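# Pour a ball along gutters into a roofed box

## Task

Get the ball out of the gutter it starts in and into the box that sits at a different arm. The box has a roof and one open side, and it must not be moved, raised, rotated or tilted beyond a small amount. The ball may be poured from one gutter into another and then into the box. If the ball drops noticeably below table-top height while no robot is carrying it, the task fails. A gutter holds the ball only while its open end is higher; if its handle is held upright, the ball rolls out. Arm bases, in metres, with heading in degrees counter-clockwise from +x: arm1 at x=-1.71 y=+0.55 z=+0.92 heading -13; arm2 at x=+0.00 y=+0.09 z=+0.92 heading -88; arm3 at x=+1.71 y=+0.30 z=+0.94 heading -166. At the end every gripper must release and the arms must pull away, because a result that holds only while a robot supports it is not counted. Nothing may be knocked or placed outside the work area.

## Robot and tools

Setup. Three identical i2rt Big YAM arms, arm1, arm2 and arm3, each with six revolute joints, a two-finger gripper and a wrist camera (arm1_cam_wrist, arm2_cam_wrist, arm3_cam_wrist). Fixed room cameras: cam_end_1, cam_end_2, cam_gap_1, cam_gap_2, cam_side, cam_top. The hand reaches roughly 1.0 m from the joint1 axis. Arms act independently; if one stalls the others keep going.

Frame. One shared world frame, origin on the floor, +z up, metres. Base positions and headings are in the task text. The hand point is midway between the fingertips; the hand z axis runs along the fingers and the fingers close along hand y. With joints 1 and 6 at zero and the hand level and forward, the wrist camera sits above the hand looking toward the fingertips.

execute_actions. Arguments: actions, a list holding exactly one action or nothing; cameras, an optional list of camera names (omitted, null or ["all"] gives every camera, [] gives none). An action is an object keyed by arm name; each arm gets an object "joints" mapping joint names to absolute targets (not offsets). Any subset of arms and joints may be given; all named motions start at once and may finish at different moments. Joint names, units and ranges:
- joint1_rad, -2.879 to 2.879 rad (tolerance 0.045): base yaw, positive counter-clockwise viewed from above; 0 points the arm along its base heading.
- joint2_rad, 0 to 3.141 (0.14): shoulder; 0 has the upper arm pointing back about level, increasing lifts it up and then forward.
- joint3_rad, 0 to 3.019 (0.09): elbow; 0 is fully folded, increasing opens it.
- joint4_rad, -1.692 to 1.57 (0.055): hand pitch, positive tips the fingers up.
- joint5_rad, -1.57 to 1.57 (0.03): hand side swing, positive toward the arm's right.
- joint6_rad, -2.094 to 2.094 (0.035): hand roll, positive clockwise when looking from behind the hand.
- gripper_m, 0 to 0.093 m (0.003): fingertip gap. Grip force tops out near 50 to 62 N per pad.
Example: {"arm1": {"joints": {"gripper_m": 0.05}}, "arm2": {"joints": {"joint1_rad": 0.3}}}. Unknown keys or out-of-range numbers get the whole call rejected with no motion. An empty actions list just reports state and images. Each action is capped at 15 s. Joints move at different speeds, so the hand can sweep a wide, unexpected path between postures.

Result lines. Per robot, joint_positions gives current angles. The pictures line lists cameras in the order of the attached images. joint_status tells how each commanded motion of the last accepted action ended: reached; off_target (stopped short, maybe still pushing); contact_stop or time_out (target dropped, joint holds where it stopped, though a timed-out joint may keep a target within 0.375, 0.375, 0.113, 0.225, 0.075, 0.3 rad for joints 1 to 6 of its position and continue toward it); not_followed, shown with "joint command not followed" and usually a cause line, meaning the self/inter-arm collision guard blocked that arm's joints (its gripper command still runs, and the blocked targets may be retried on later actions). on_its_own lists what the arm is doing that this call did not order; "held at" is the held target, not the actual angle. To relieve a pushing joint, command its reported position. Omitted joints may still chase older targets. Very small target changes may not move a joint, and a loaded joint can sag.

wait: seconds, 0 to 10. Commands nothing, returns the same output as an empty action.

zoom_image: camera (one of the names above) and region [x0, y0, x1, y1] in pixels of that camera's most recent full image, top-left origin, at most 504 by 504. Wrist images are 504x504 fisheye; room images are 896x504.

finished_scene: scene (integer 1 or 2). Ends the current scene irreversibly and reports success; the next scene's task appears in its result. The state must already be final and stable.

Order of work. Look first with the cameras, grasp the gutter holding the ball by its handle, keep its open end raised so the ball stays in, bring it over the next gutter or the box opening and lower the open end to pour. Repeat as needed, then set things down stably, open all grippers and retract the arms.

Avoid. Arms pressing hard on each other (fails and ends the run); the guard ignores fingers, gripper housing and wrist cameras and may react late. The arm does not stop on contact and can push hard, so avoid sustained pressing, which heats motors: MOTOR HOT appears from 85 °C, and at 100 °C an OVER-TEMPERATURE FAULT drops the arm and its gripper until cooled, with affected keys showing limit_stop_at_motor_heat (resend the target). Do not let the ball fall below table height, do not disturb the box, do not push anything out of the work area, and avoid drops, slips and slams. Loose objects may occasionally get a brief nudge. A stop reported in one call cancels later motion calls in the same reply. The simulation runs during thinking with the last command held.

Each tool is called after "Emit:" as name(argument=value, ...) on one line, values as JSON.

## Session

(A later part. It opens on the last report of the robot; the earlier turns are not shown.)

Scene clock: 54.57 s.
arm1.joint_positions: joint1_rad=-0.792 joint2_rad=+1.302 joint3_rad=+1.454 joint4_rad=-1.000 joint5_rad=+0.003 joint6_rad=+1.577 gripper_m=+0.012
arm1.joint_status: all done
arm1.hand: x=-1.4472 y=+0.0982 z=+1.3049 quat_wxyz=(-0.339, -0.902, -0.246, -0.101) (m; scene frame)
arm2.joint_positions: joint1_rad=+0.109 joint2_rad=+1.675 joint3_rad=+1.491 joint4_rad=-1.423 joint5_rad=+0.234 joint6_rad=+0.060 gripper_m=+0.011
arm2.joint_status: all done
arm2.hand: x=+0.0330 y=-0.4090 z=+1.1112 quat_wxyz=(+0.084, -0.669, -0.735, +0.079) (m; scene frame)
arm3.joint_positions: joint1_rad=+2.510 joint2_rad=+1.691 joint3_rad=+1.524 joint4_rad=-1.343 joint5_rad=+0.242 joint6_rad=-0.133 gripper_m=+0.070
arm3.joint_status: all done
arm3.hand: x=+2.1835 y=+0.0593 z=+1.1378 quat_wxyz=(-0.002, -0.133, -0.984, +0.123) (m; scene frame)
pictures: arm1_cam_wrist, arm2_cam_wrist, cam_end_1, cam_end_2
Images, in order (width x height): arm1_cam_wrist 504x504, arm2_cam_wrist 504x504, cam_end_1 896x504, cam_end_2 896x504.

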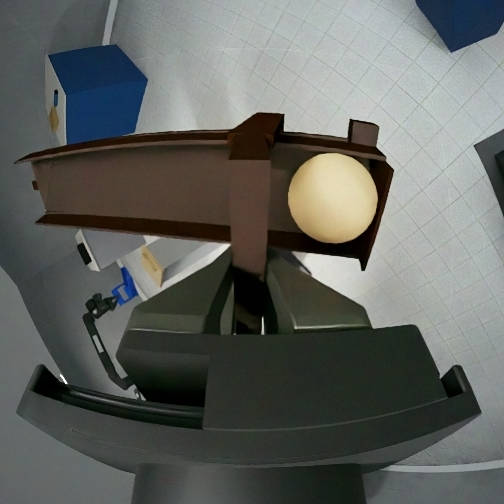

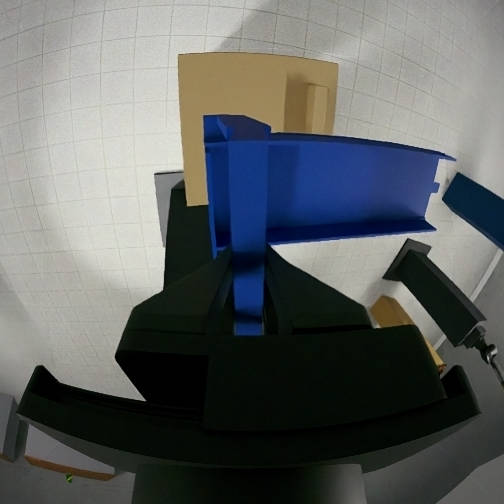

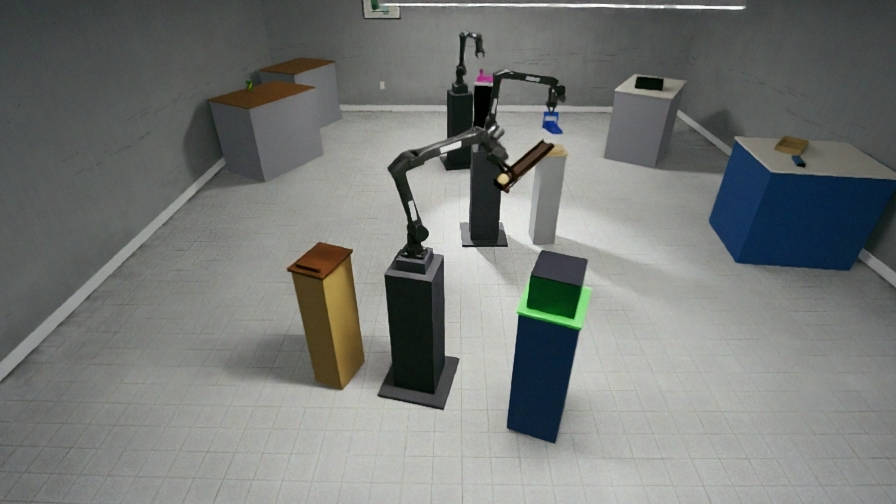

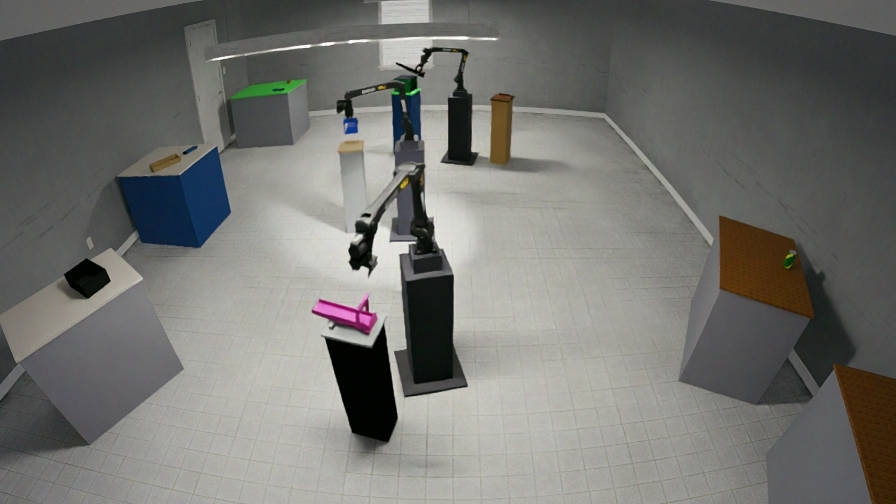

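Emit:
execute_actions(actions=[{"arm1":{"joints":{"joint1_rad":-1.73,"joint2_rad":0.85,"joint3_rad":0.97,"joint4_rad":-1.1}},"arm2":{"joints":{"joint2_rad":1.78,"joint3_rad":1.33,"joint4_rad":-1.08}},"arm3":{"joints":{"joint2_rad":1.0,"joint3_rad":1.0,"joint4_rad":-1.0,"joint5_rad":0.0}}}], cameras=["arm1_cam_wrist","arm2_cam_wrist","cam_end_1","cam_side","cam_top"])

Scene clock: 56.37 s.
arm1.joint_positions: joint1_rad=-1.724 joint2_rad=+0.855 joint3_rad=+0.972 joint4_rad=-1.099 joint5_rad=+0.003 joint6_rad=+1.577 gripper_m=+0.012
arm1.joint_status: all done
arm1.hand: x=-1.8479 y=+0.2348 z=+1.2148 quat_wxyz=(-0.281, -0.940, +0.189, +0.051) (m; scene frame)
arm2.joint_positions: joint1_rad=+0.109 joint2_rad=+1.800 joint3_rad=+1.315 joint4_rad=-1.090 joint5_rad=+0.234 joint6_rad=+0.063 gripper_m=+0.011
arm2.joint_status: all done
arm2.hand: x=+0.0362 y=-0.4246 z=+0.9867 quat_wxyz=(+0.071, -0.671, -0.732, +0.089) (m; scene frame)
arm3.joint_positions: joint1_rad=+2.510 joint2_rad=+0.989 joint3_rad=+1.013 joint4_rad=-1.013 joint5_rad=+0.004 joint6_rad=-0.133 gripper_m=+0.070
arm3.joint_status: all done
arm3.hand: x=+2.0702 y=+0.1495 z=+1.2304 quat_wxyz=(-0.280, -0.125, -0.949, +0.075) (m; scene frame)
pictures: arm1_cam_wrist, arm2_cam_wrist, cam_end_1, cam_side, cam_top
Images, in order (width x height): arm1_cam_wrist 504x504, arm2_cam_wrist 504x504, cam_end_1 896x504, cam_side 896x504, cam_top 896x504.

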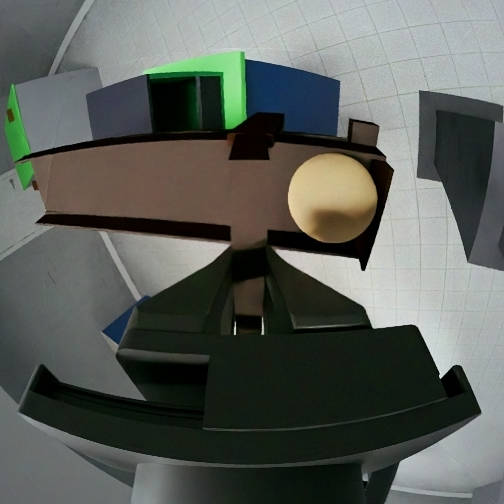

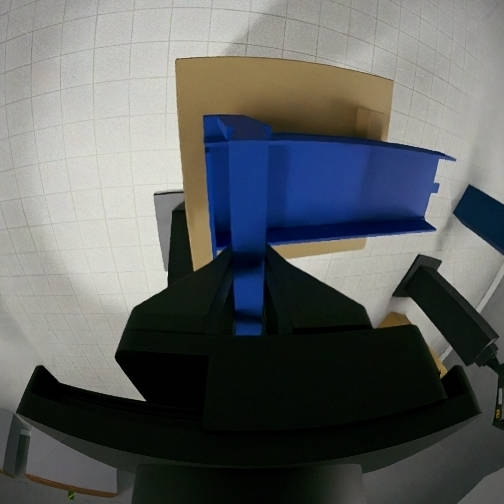

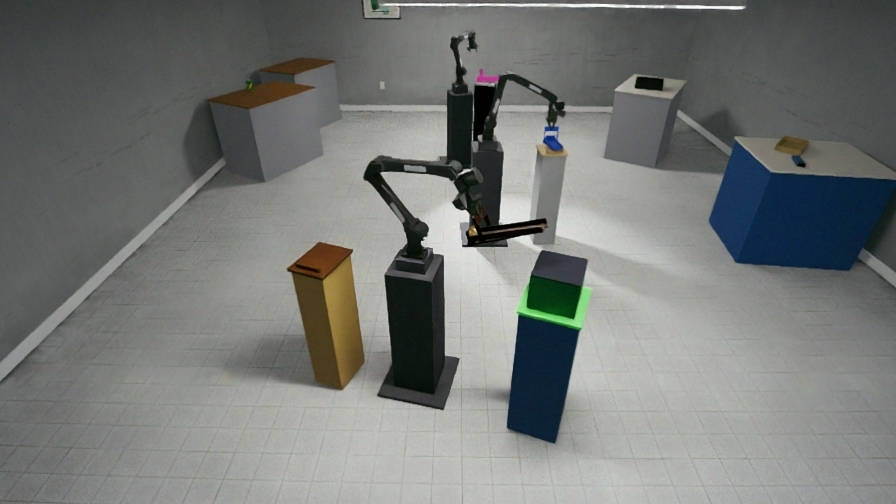

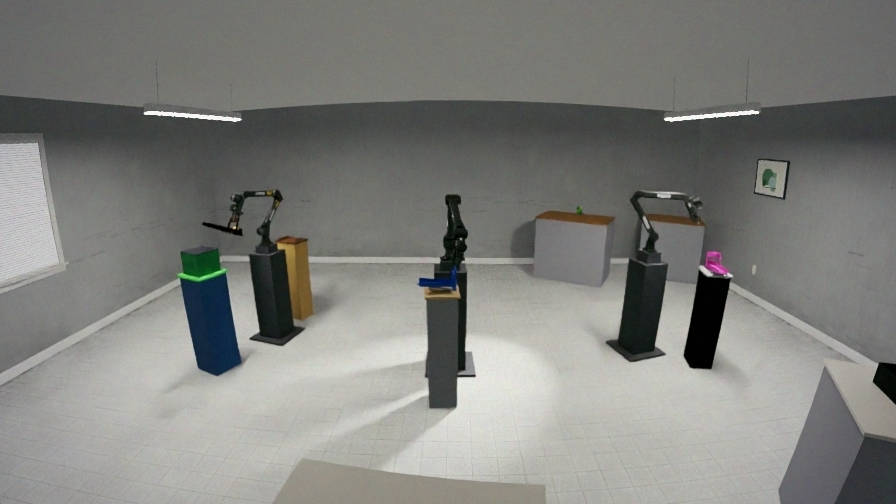

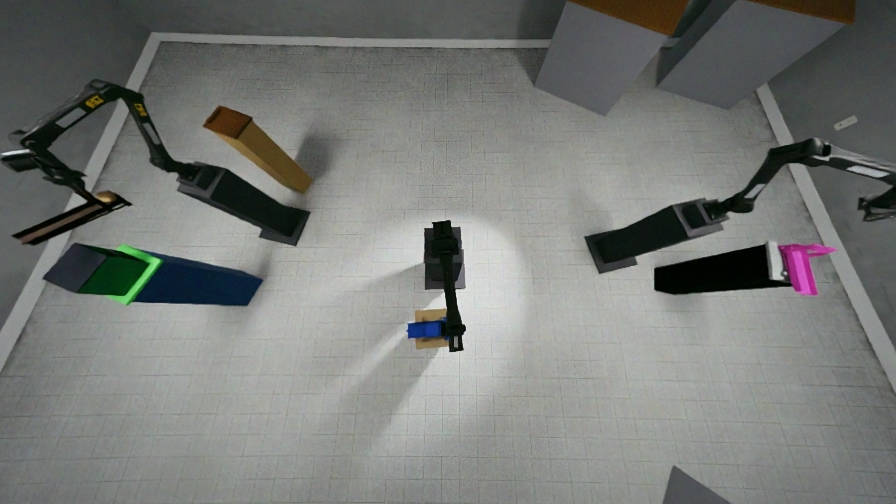

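Emit:
zoom_image(camera="arm1_cam_wrist", region=[0, 30, 300, 260])

Emit:
zoom_image(camera="cam_end_1", region=[440, 170, 620, 340])

Region (0, 30, 300, 260) of arm1_cam_wrist's 504x504 image, scaled by 1.680, with more detail than that image has; it fills the top 386 rows of this view, and the rest is white.

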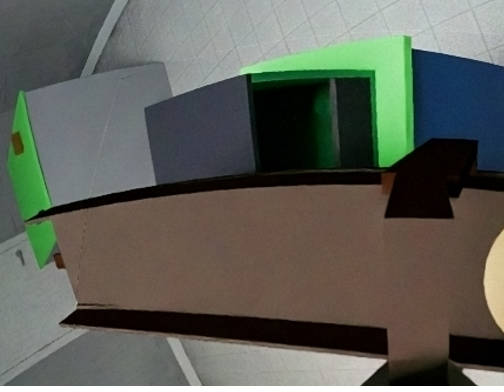

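Region (440, 170, 620, 340) of cam_end_1's 896x504 image, scaled by 2.800, with more detail than that image has.

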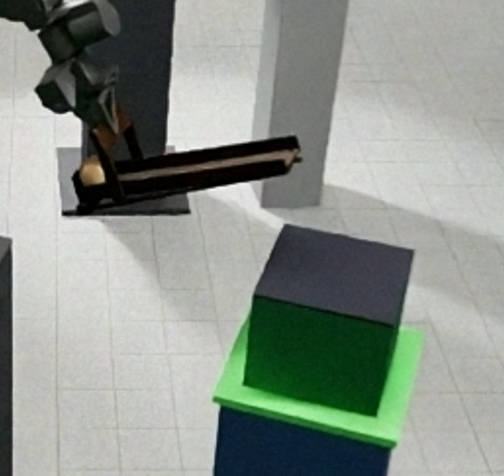

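Emit:
execute_actions(actions=[{"arm1":{"joints":{"joint2_rad":0.96,"joint4_rad":-1.27}},"arm2":{"joints":{"joint3_rad":1.28,"joint4_rad":-1.04}}}], cameras=["arm1_cam_wrist","arm2_cam_wrist","cam_end_1","cam_side","cam_top"])

Emit:
zoom_image(camera="cam_end_1", region=[440, 190, 620, 340])

Emit:
zoom_image(camera="arm1_cam_wrist", region=[0, 60, 250, 300])

Scene clock: 58.60 s.
arm1.joint_positions: joint1_rad=-1.724 joint2_rad=+0.975 joint3_rad=+0.968 joint4_rad=-1.264 joint5_rad=+0.003 joint6_rad=+1.577 gripper_m=+0.012
arm1.joint_status: all done
arm1.hand: x=-1.8395 y=+0.2540 z=+1.1582 quat_wxyz=(-0.142, -0.970, +0.194, +0.024) (m; scene frame)
arm2.joint_positions: joint1_rad=+0.109 joint2_rad=+1.800 joint3_rad=+1.278 joint4_rad=-1.050 joint5_rad=+0.234 joint6_rad=+0.063 gripper_m=+0.011
arm2.joint_status: all done
arm2.hand: x=+0.0353 y=-0.4183 z=+0.9741 quat_wxyz=(+0.071, -0.671, -0.732, +0.089) (m; scene frame)
arm3.joint_positions: joint1_rad=+2.510 joint2_rad=+0.989 joint3_rad=+1.013 joint4_rad=-1.013 joint5_rad=+0.004 joint6_rad=-0.133 gripper_m=+0.070
arm3.joint_status: not commanded
arm3.hand: x=+2.0702 y=+0.1495 z=+1.2304 quat_wxyz=(-0.280, -0.125, -0.949, +0.075) (m; scene frame)
pictures: arm1_cam_wrist, arm2_cam_wrist, cam_end_1, cam_side, cam_top
Images, in order (width x height): arm1_cam_wrist 504x504, arm2_cam_wrist 504x504, cam_end_1 896x504, cam_side 896x504, cam_top 896x504.

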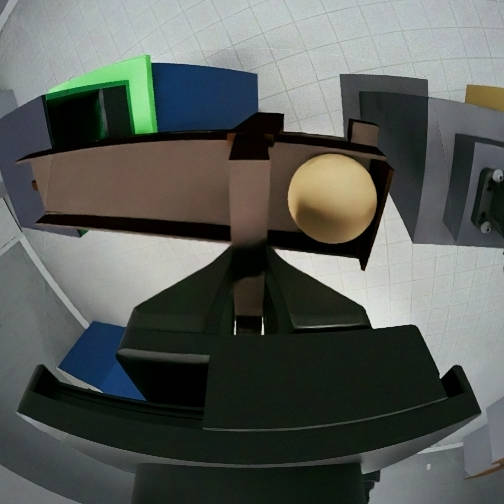

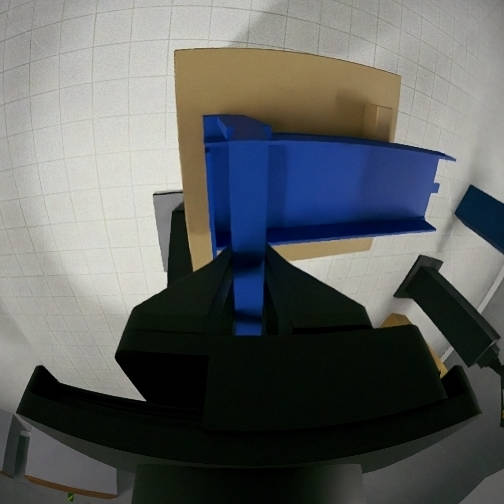

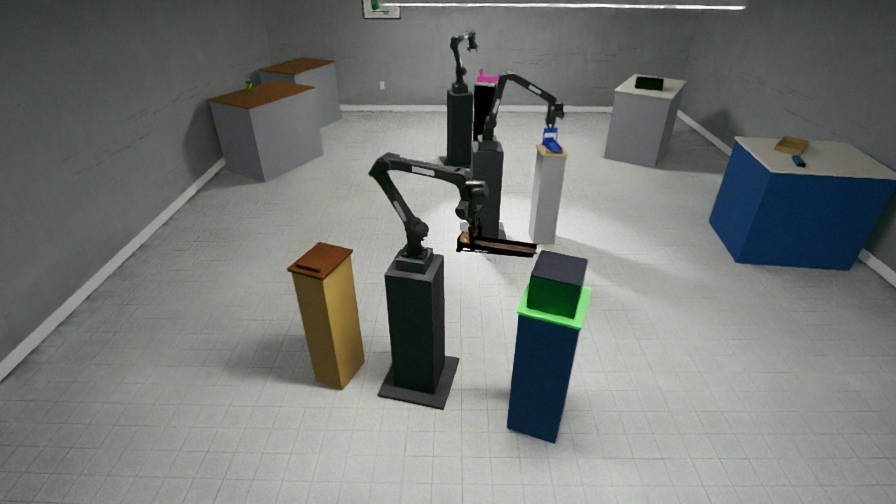

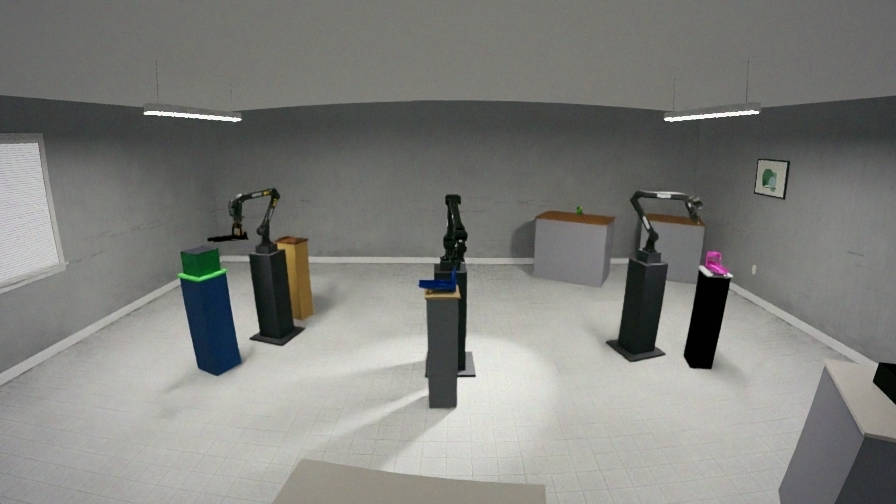

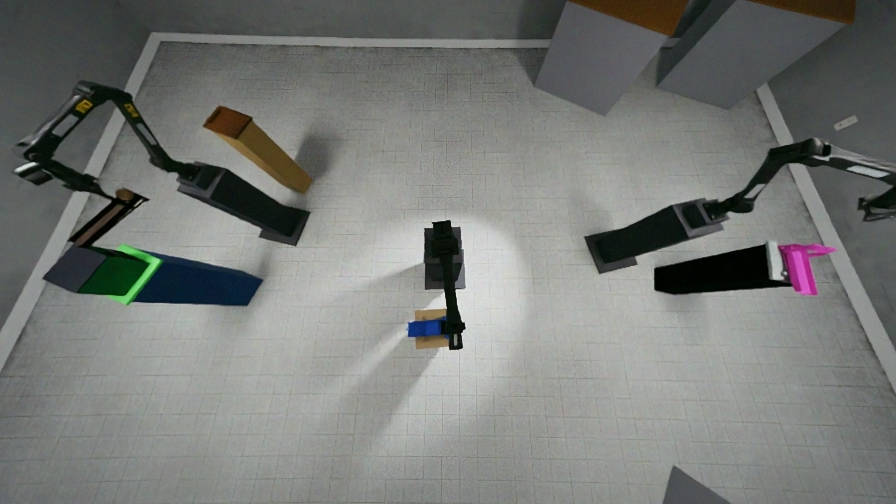

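Region (440, 190, 620, 340) of cam_end_1's 896x504 image, scaled by 2.800, with more detail than that image has.

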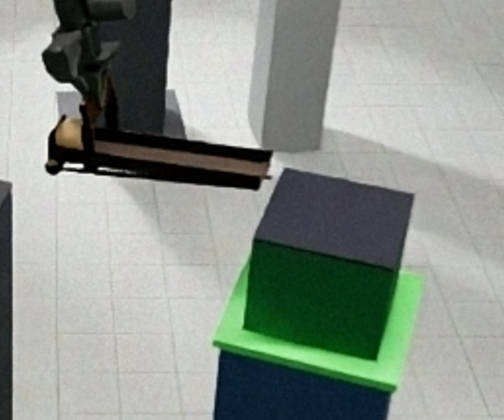

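Region (0, 60, 250, 300) of arm1_cam_wrist's 504x504 image, scaled by 2.016, with more detail than that image has; it fills the top 484 rows of this view, and the rest is white.

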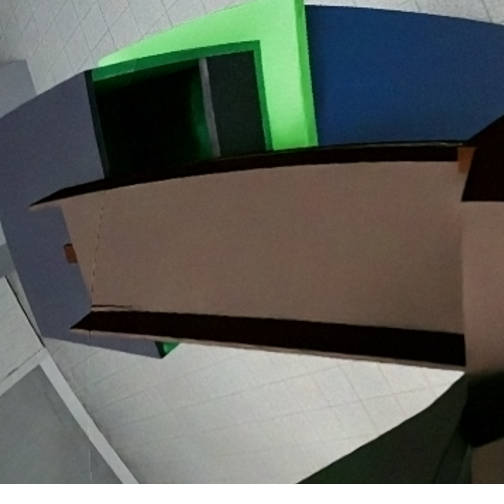

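Emit:
execute_actions(actions=[{"arm1":{"joints":{"joint2_rad":1.05}},"arm2":{"joints":{"joint3_rad":1.265,"gripper_m":0.07}}}], cameras=["arm1_cam_wrist","arm2_cam_wrist","cam_end_1"])

Emit:
zoom_image(camera="cam_end_1", region=[440, 190, 620, 340])

Emit:
zoom_image(camera="arm1_cam_wrist", region=[0, 60, 250, 300])

Scene clock: 60.80 s.
arm1.joint_positions: joint1_rad=-1.724 joint2_rad=+1.054 joint3_rad=+0.968 joint4_rad=-1.264 joint5_rad=+0.003 joint6_rad=+1.577 gripper_m=+0.012
arm1.joint_status: all done
arm1.hand: x=-1.8422 y=+0.2468 z=+1.1343 quat_wxyz=(-0.104, -0.975, +0.195, +0.017) (m; scene frame)
arm2.joint_positions: joint1_rad=+0.109 joint2_rad=+1.800 joint3_rad=+1.271 joint4_rad=-1.050 joint5_rad=+0.236 joint6_rad=+0.063 gripper_m=+0.070
arm2.joint_status: all done
arm2.hand: x=+0.0346 y=-0.4158 z=+0.9722 quat_wxyz=(+0.073, -0.671, -0.732, +0.088) (m; scene frame)
arm3.joint_positions: joint1_rad=+2.510 joint2_rad=+0.989 joint3_rad=+1.013 joint4_rad=-1.013 joint5_rad=+0.004 joint6_rad=-0.133 gripper_m=+0.070
arm3.joint_status: not commanded
arm3.hand: x=+2.0702 y=+0.1495 z=+1.2304 quat_wxyz=(-0.280, -0.125, -0.949, +0.075) (m; scene frame)
pictures: arm1_cam_wrist, arm2_cam_wrist, cam_end_1
Images, in order (width x height): arm1_cam_wrist 504x504, arm2_cam_wrist 504x504, cam_end_1 896x504.

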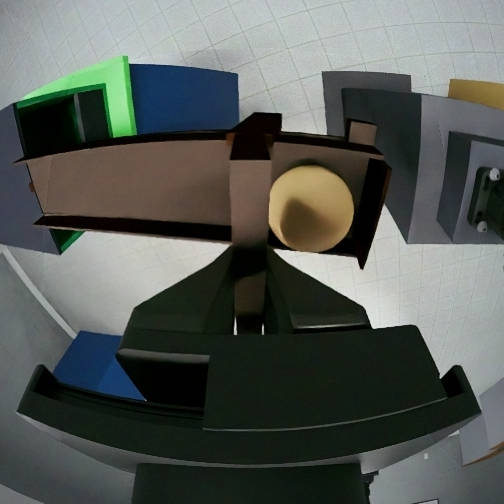

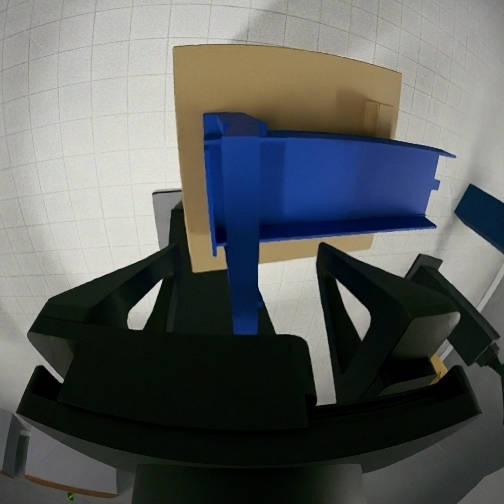

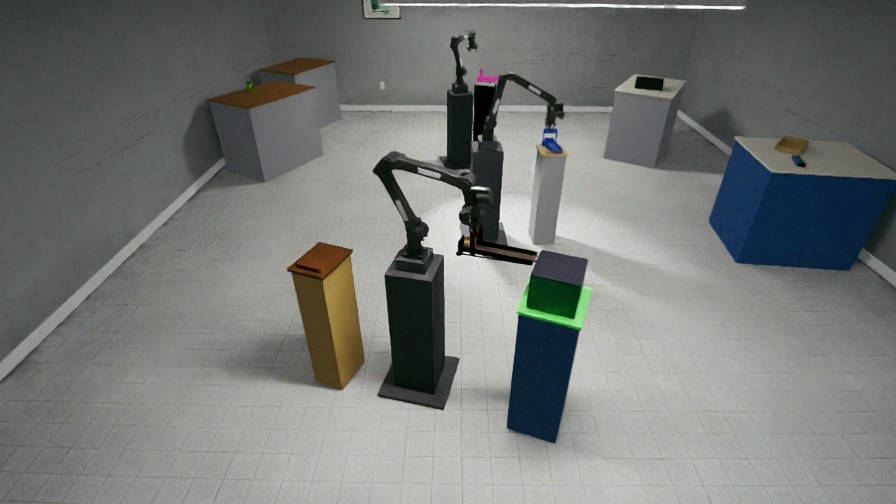

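Region (440, 190, 620, 340) of cam_end_1's 896x504 image, scaled by 2.800, with more detail than that image has.

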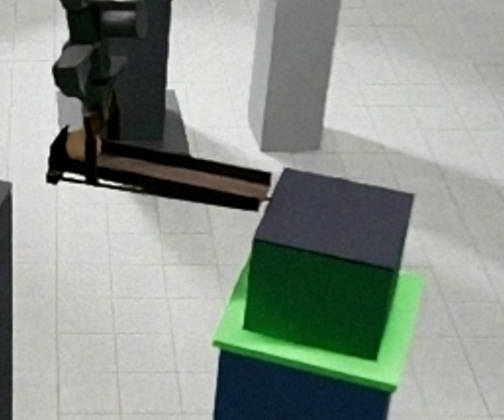

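Region (0, 60, 250, 300) of arm1_cam_wrist's 504x504 image, scaled by 2.016, with more detail than that image has; it fills the top 484 rows of this view, and the rest is white.

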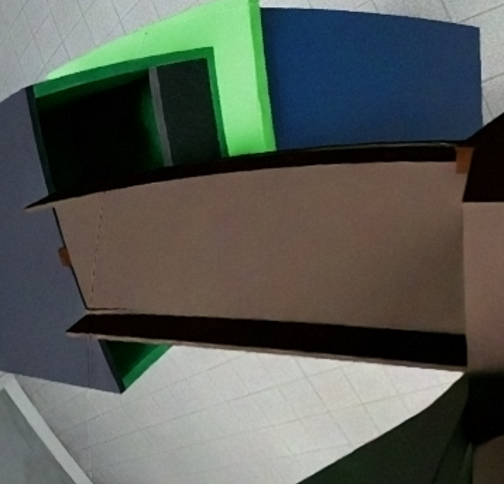

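Emit:
execute_actions(actions=[{"arm1":{"joints":{"joint2_rad":0.95}},"arm2":{"joints":{"joint2_rad":1.6,"joint3_rad":1.4,"joint4_rad":-1.3}}}], cameras=["arm1_cam_wrist","cam_end_1"])

Emit:
zoom_image(camera="cam_end_1", region=[440, 190, 620, 340])

Emit:
zoom_image(camera="arm1_cam_wrist", region=[0, 60, 250, 300])

Scene clock: 61.97 s.
arm1.joint_positions: joint1_rad=-1.724 joint2_rad=+0.949 joint3_rad=+0.968 joint4_rad=-1.265 joint5_rad=+0.003 joint6_rad=+1.577 gripper_m=+0.012
arm1.joint_status: all done
arm1.hand: x=-1.8384 y=+0.2570 z=+1.1659 quat_wxyz=(-0.154, -0.969, +0.194, +0.026) (m; scene frame)
arm2.joint_positions: joint1_rad=+0.109 joint2_rad=+1.578 joint3_rad=+1.372 joint4_rad=-1.292 joint5_rad=+0.237 joint6_rad=+0.063 gripper_m=+0.070
arm2.joint_status: all done
arm2.hand: x=+0.0309 y=-0.3975 z=+1.1120 quat_wxyz=(+0.043, -0.674, -0.729, +0.113) (m; scene frame)
arm3.joint_positions: joint1_rad=+2.510 joint2_rad=+0.989 joint3_rad=+1.013 joint4_rad=-1.013 joint5_rad=+0.004 joint6_rad=-0.133 gripper_m=+0.070
arm3.joint_status: not commanded
arm3.hand: x=+2.0702 y=+0.1495 z=+1.2304 quat_wxyz=(-0.280, -0.125, -0.949, +0.075) (m; scene frame)
pictures: arm1_cam_wrist, cam_end_1
Images, in order (width x height): arm1_cam_wrist 504x504, cam_end_1 896x504.

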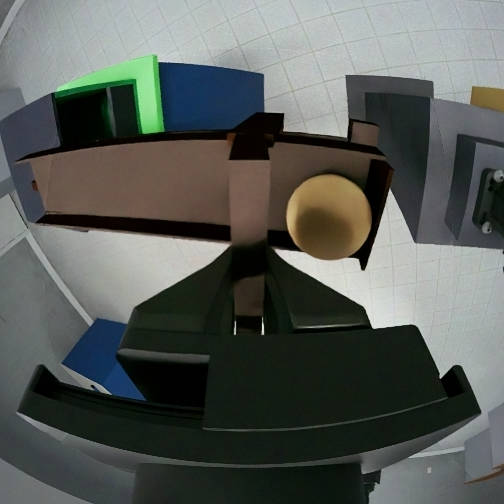

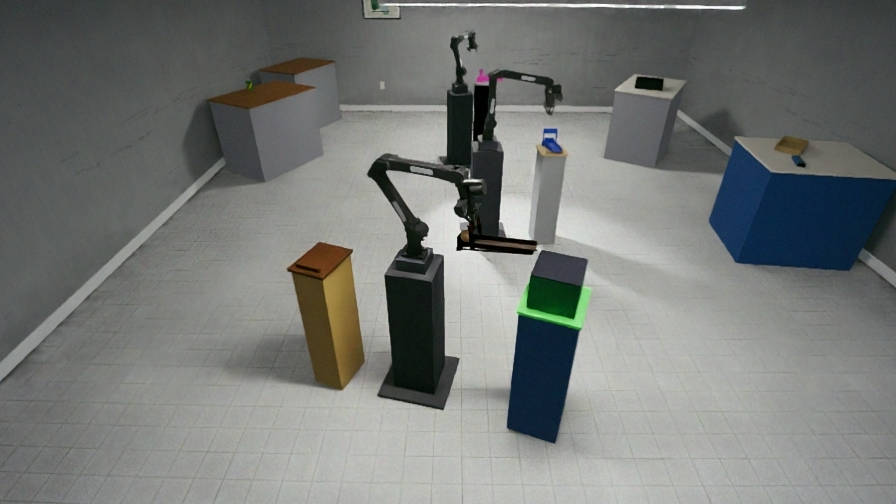

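Region (440, 190, 620, 340) of cam_end_1's 896x504 image, scaled by 2.800, with more detail than that image has.

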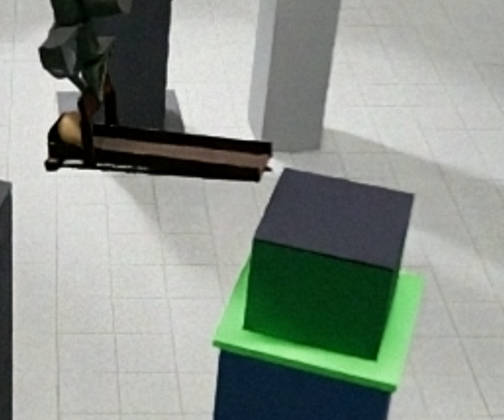

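Region (0, 60, 250, 300) of arm1_cam_wrist's 504x504 image, scaled by 2.016, with more detail than that image has; it fills the top 484 rows of this view, and the rest is white.

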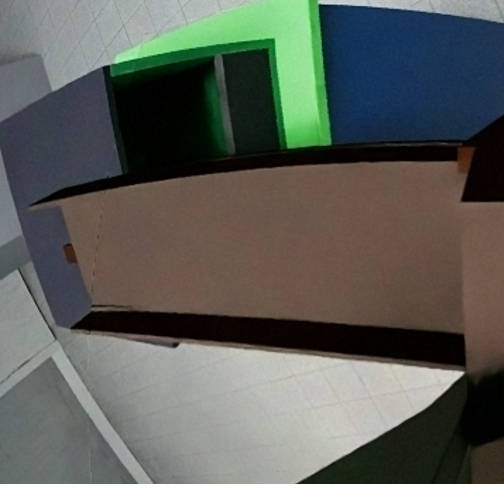

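Emit:
execute_actions(actions=[{"arm1":{"joints":{"joint2_rad":0.92,"joint3_rad":0.905}},"arm2":{"joints":{"joint2_rad":1.2,"joint5_rad":0.0}}}], cameras=["arm1_cam_wrist","cam_end_1"])

Emit:
zoom_image(camera="cam_end_1", region=[490, 220, 600, 310])

Emit:
zoom_image(camera="arm1_cam_wrist", region=[0, 60, 250, 300])

Scene clock: 64.13 s.
arm1.joint_positions: joint1_rad=-1.724 joint2_rad=+0.932 joint3_rad=+0.905 joint4_rad=-1.267 joint5_rad=+0.003 joint6_rad=+1.577 gripper_m=+0.012
arm1.joint_status: all done
arm1.hand: x=-1.8316 y=+0.2731 z=+1.1427 quat_wxyz=(-0.131, -0.972, +0.194, +0.022) (m; scene frame)
arm2.joint_positions: joint1_rad=+0.109 joint2_rad=+1.192 joint3_rad=+1.372 joint4_rad=-1.293 joint5_rad=+0.004 joint6_rad=+0.063 gripper_m=+0.070
arm2.joint_status: all done
arm2.hand: x=+0.0608 y=-0.3372 z=+1.2772 quat_wxyz=(-0.179, -0.659, -0.717, +0.143) (m; scene frame)
arm3.joint_positions: joint1_rad=+2.510 joint2_rad=+0.989 joint3_rad=+1.013 joint4_rad=-1.013 joint5_rad=+0.004 joint6_rad=-0.133 gripper_m=+0.070
arm3.joint_status: not commanded
arm3.hand: x=+2.0702 y=+0.1495 z=+1.2304 quat_wxyz=(-0.280, -0.125, -0.949, +0.075) (m; scene frame)
pictures: arm1_cam_wrist, cam_end_1
Images, in order (width x height): arm1_cam_wrist 504x504, cam_end_1 896x504.

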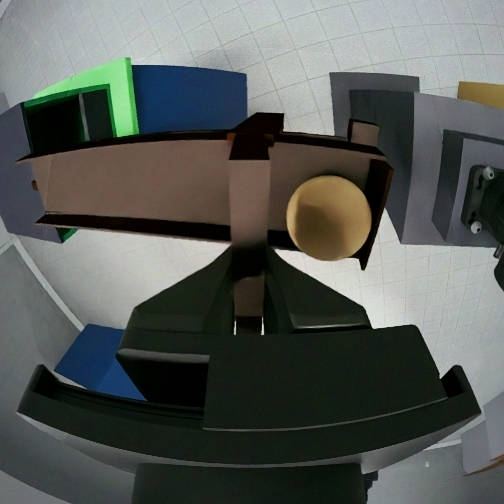

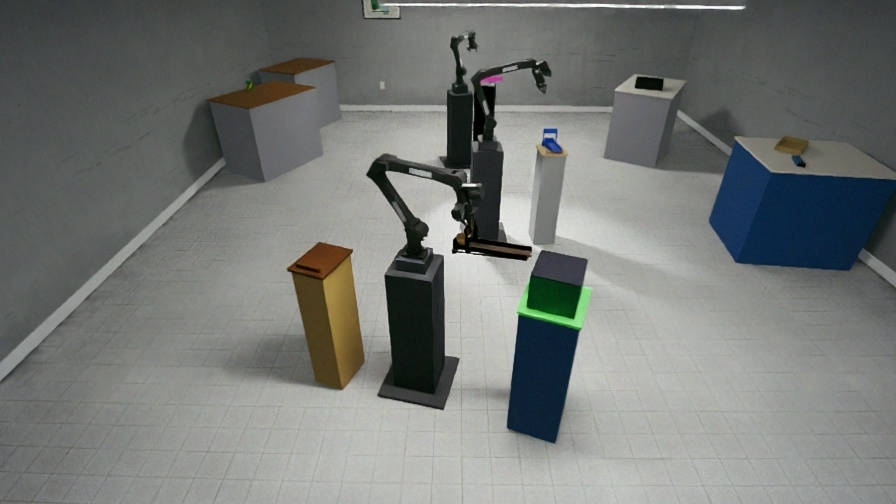

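Region (490, 220, 600, 310) of cam_end_1's 896x504 image, scaled by 4.582, with more detail than that image has; it fills the top 412 rows of this view, and the rest is white.

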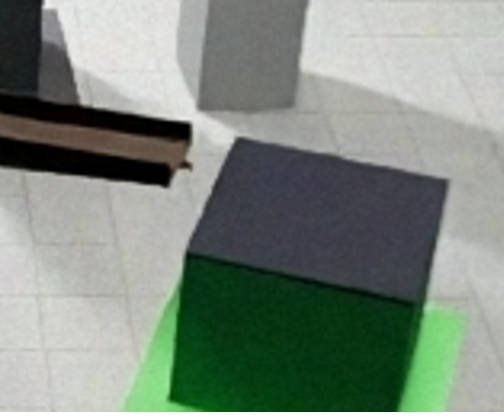

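Region (0, 60, 250, 300) of arm1_cam_wrist's 504x504 image, scaled by 2.016, with more detail than that image has; it fills the top 484 rows of this view, and the rest is white.

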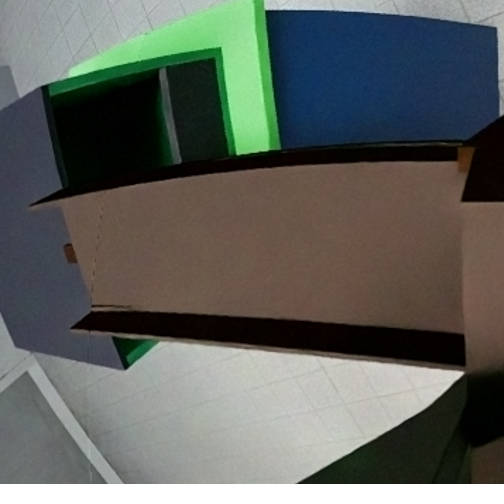

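Emit:
execute_actions(actions=[{"arm1":{"joints":{"joint2_rad":1.157,"joint4_rad":-1.22}}}], cameras=["arm1_cam_wrist","cam_end_1"])

Emit:
wait(seconds=1)

Scene clock: 65.40 s.
arm1.joint_positions: joint1_rad=-1.724 joint2_rad=+1.172 joint3_rad=+0.905 joint4_rad=-1.234 joint5_rad=+0.003 joint6_rad=+1.577 gripper_m=+0.012
arm1.joint_status: all done
arm1.hand: x=-1.8396 y=+0.2518 z=+1.0741 quat_wxyz=(-0.030, -0.980, +0.195, +0.002) (m; scene frame)
arm2.joint_positions: joint1_rad=+0.109 joint2_rad=+1.192 joint3_rad=+1.372 joint4_rad=-1.293 joint5_rad=+0.004 joint6_rad=+0.063 gripper_m=+0.070
arm2.joint_status: not commanded
arm2.hand: x=+0.0608 y=-0.3372 z=+1.2772 quat_wxyz=(-0.179, -0.659, -0.717, +0.143) (m; scene frame)
arm3.joint_positions: joint1_rad=+2.510 joint2_rad=+0.989 joint3_rad=+1.013 joint4_rad=-1.013 joint5_rad=+0.004 joint6_rad=-0.133 gripper_m=+0.070
arm3.joint_status: not commanded
arm3.hand: x=+2.0702 y=+0.1495 z=+1.2304 quat_wxyz=(-0.280, -0.125, -0.949, +0.075) (m; scene frame)
pictures: arm1_cam_wrist, cam_end_1
Images, in order (width x height): arm1_cam_wrist 504x504, cam_end_1 896x504.

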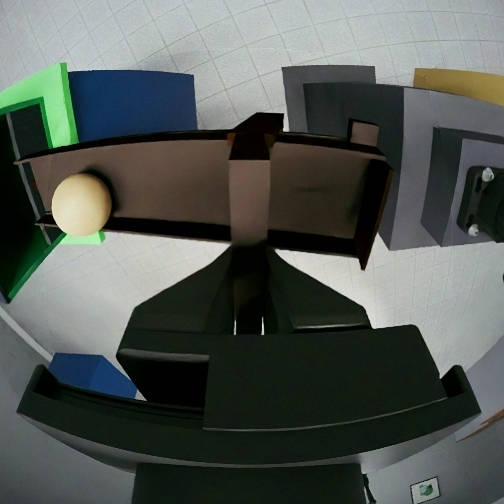

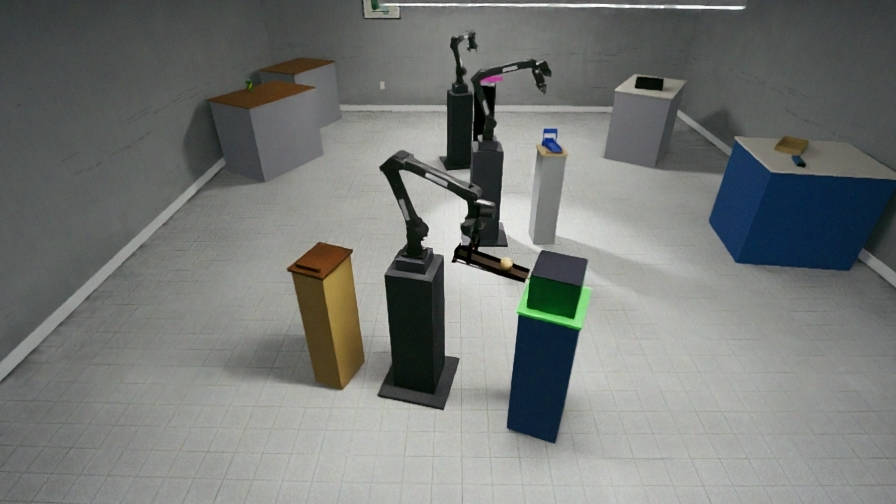

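Scene clock: 66.40 s.
arm1.joint_positions: joint1_rad=-1.724 joint2_rad=+1.172 joint3_rad=+0.905 joint4_rad=-1.234 joint5_rad=+0.003 joint6_rad=+1.577 gripper_m=+0.012
arm1.joint_status: all done
arm1.hand: x=-1.8396 y=+0.2518 z=+1.0741 quat_wxyz=(-0.030, -0.980, +0.195, +0.002) (m; scene frame)
arm2.joint_positions: joint1_rad=+0.109 joint2_rad=+1.192 joint3_rad=+1.372 joint4_rad=-1.293 joint5_rad=+0.004 joint6_rad=+0.063 gripper_m=+0.070
arm2.joint_status: not commanded
arm2.hand: x=+0.0608 y=-0.3372 z=+1.2772 quat_wxyz=(-0.179, -0.659, -0.717, +0.143) (m; scene frame)
arm3.joint_positions: joint1_rad=+2.510 joint2_rad=+0.989 joint3_rad=+1.013 joint4_rad=-1.013 joint5_rad=+0.004 joint6_rad=-0.133 gripper_m=+0.070
arm3.joint_status: not commanded
arm3.hand: x=+2.0702 y=+0.1495 z=+1.2304 quat_wxyz=(-0.280, -0.125, -0.949, +0.075) (m; scene frame)
wait: 1.00 s; at rest by 0.27 s
pictures: arm1_cam_wrist, arm2_cam_wrist, arm3_cam_wrist, cam_end_1, cam_end_2, cam_gap_1, cam_gap_2, cam_side, cam_top
Images, in order (width x height): arm1_cam_wrist 504x504, arm2_cam_wrist 504x504, arm3_cam_wrist 504x504, cam_end_1 896x504, cam_end_2 896x504, cam_gap_1 896x504, cam_gap_2 896x504, cam_side 896x504, cam_top 896x504.

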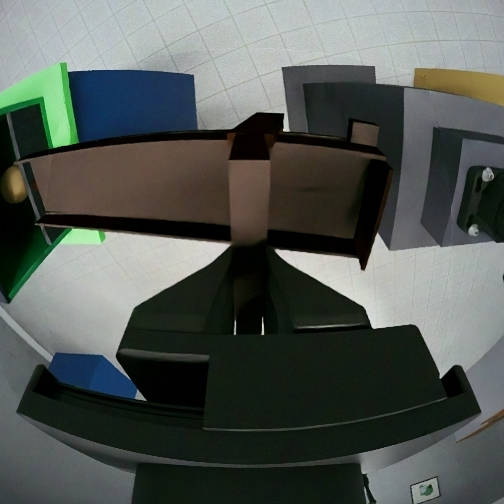

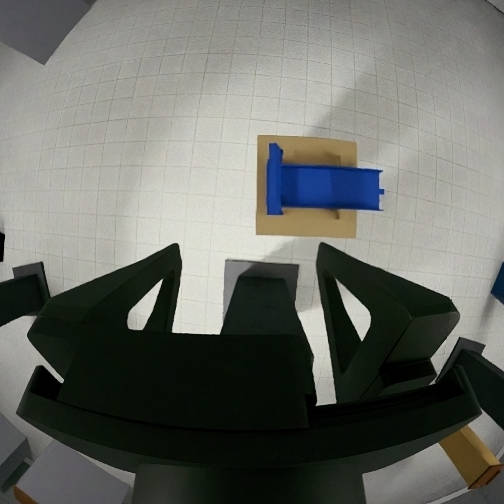

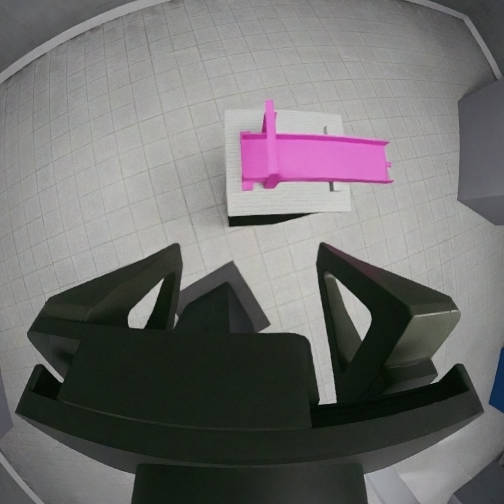

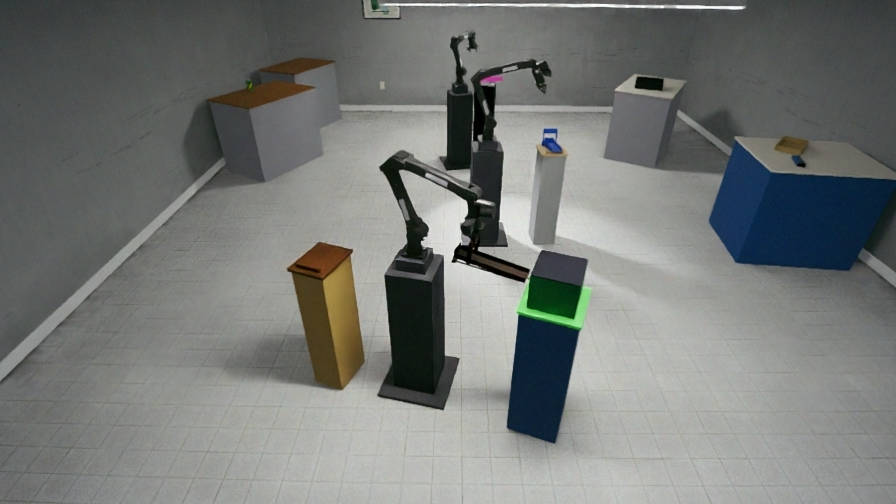

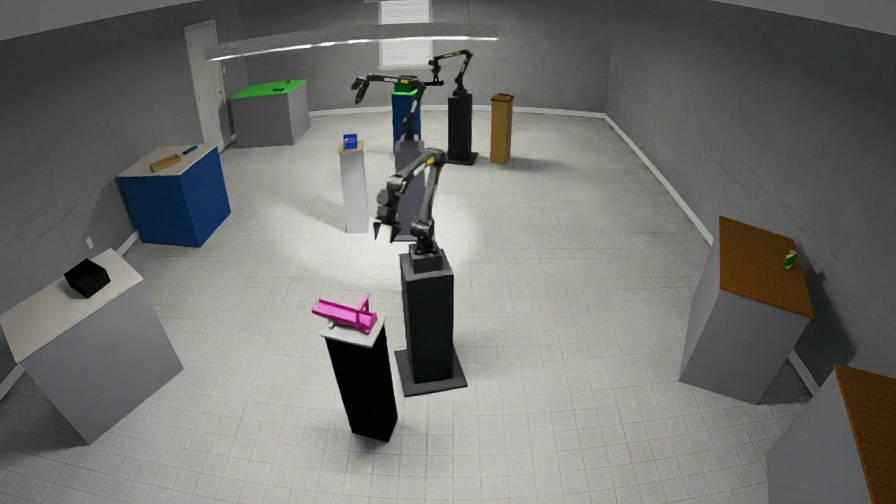

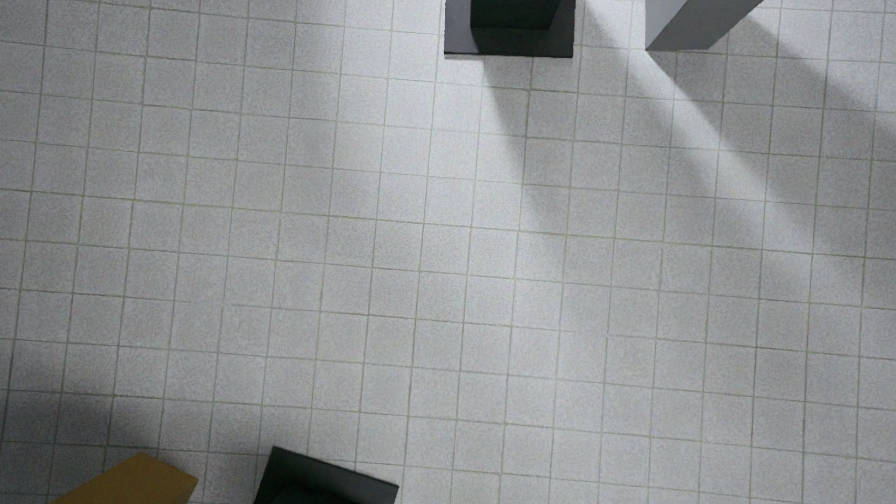

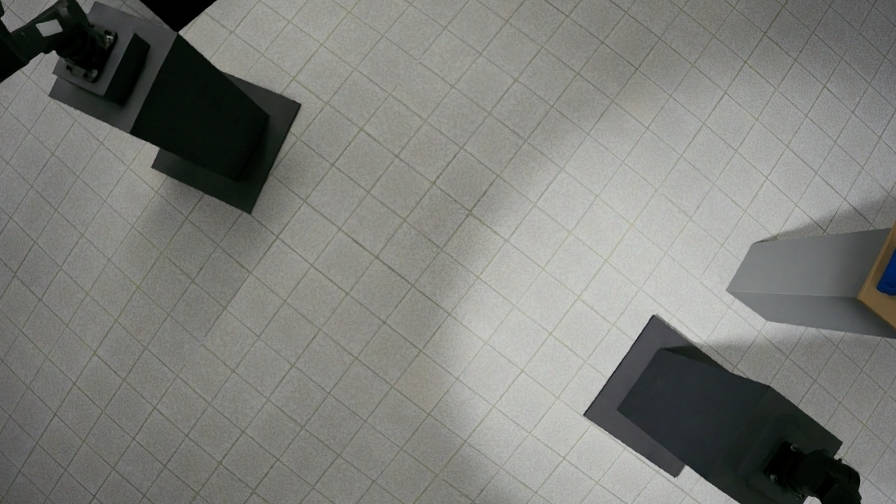

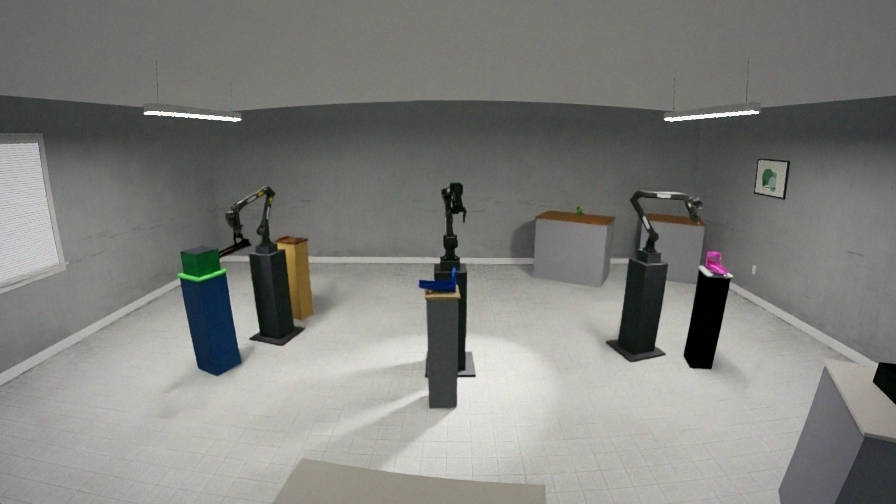

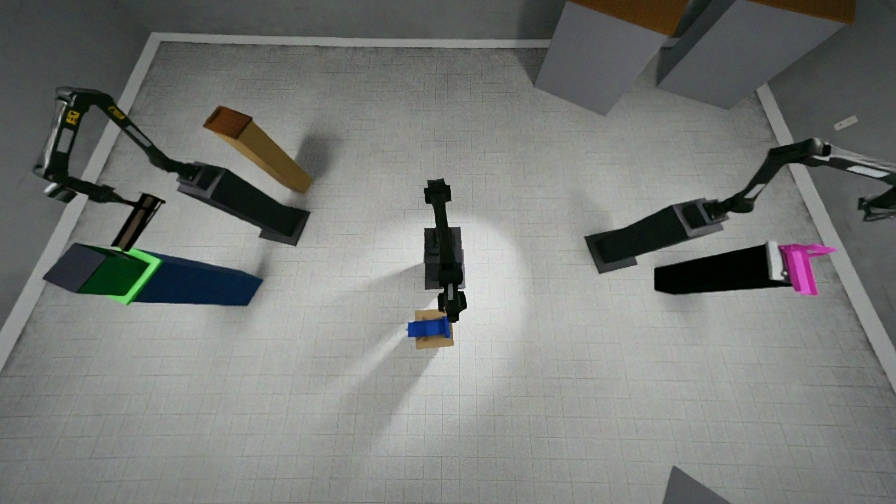

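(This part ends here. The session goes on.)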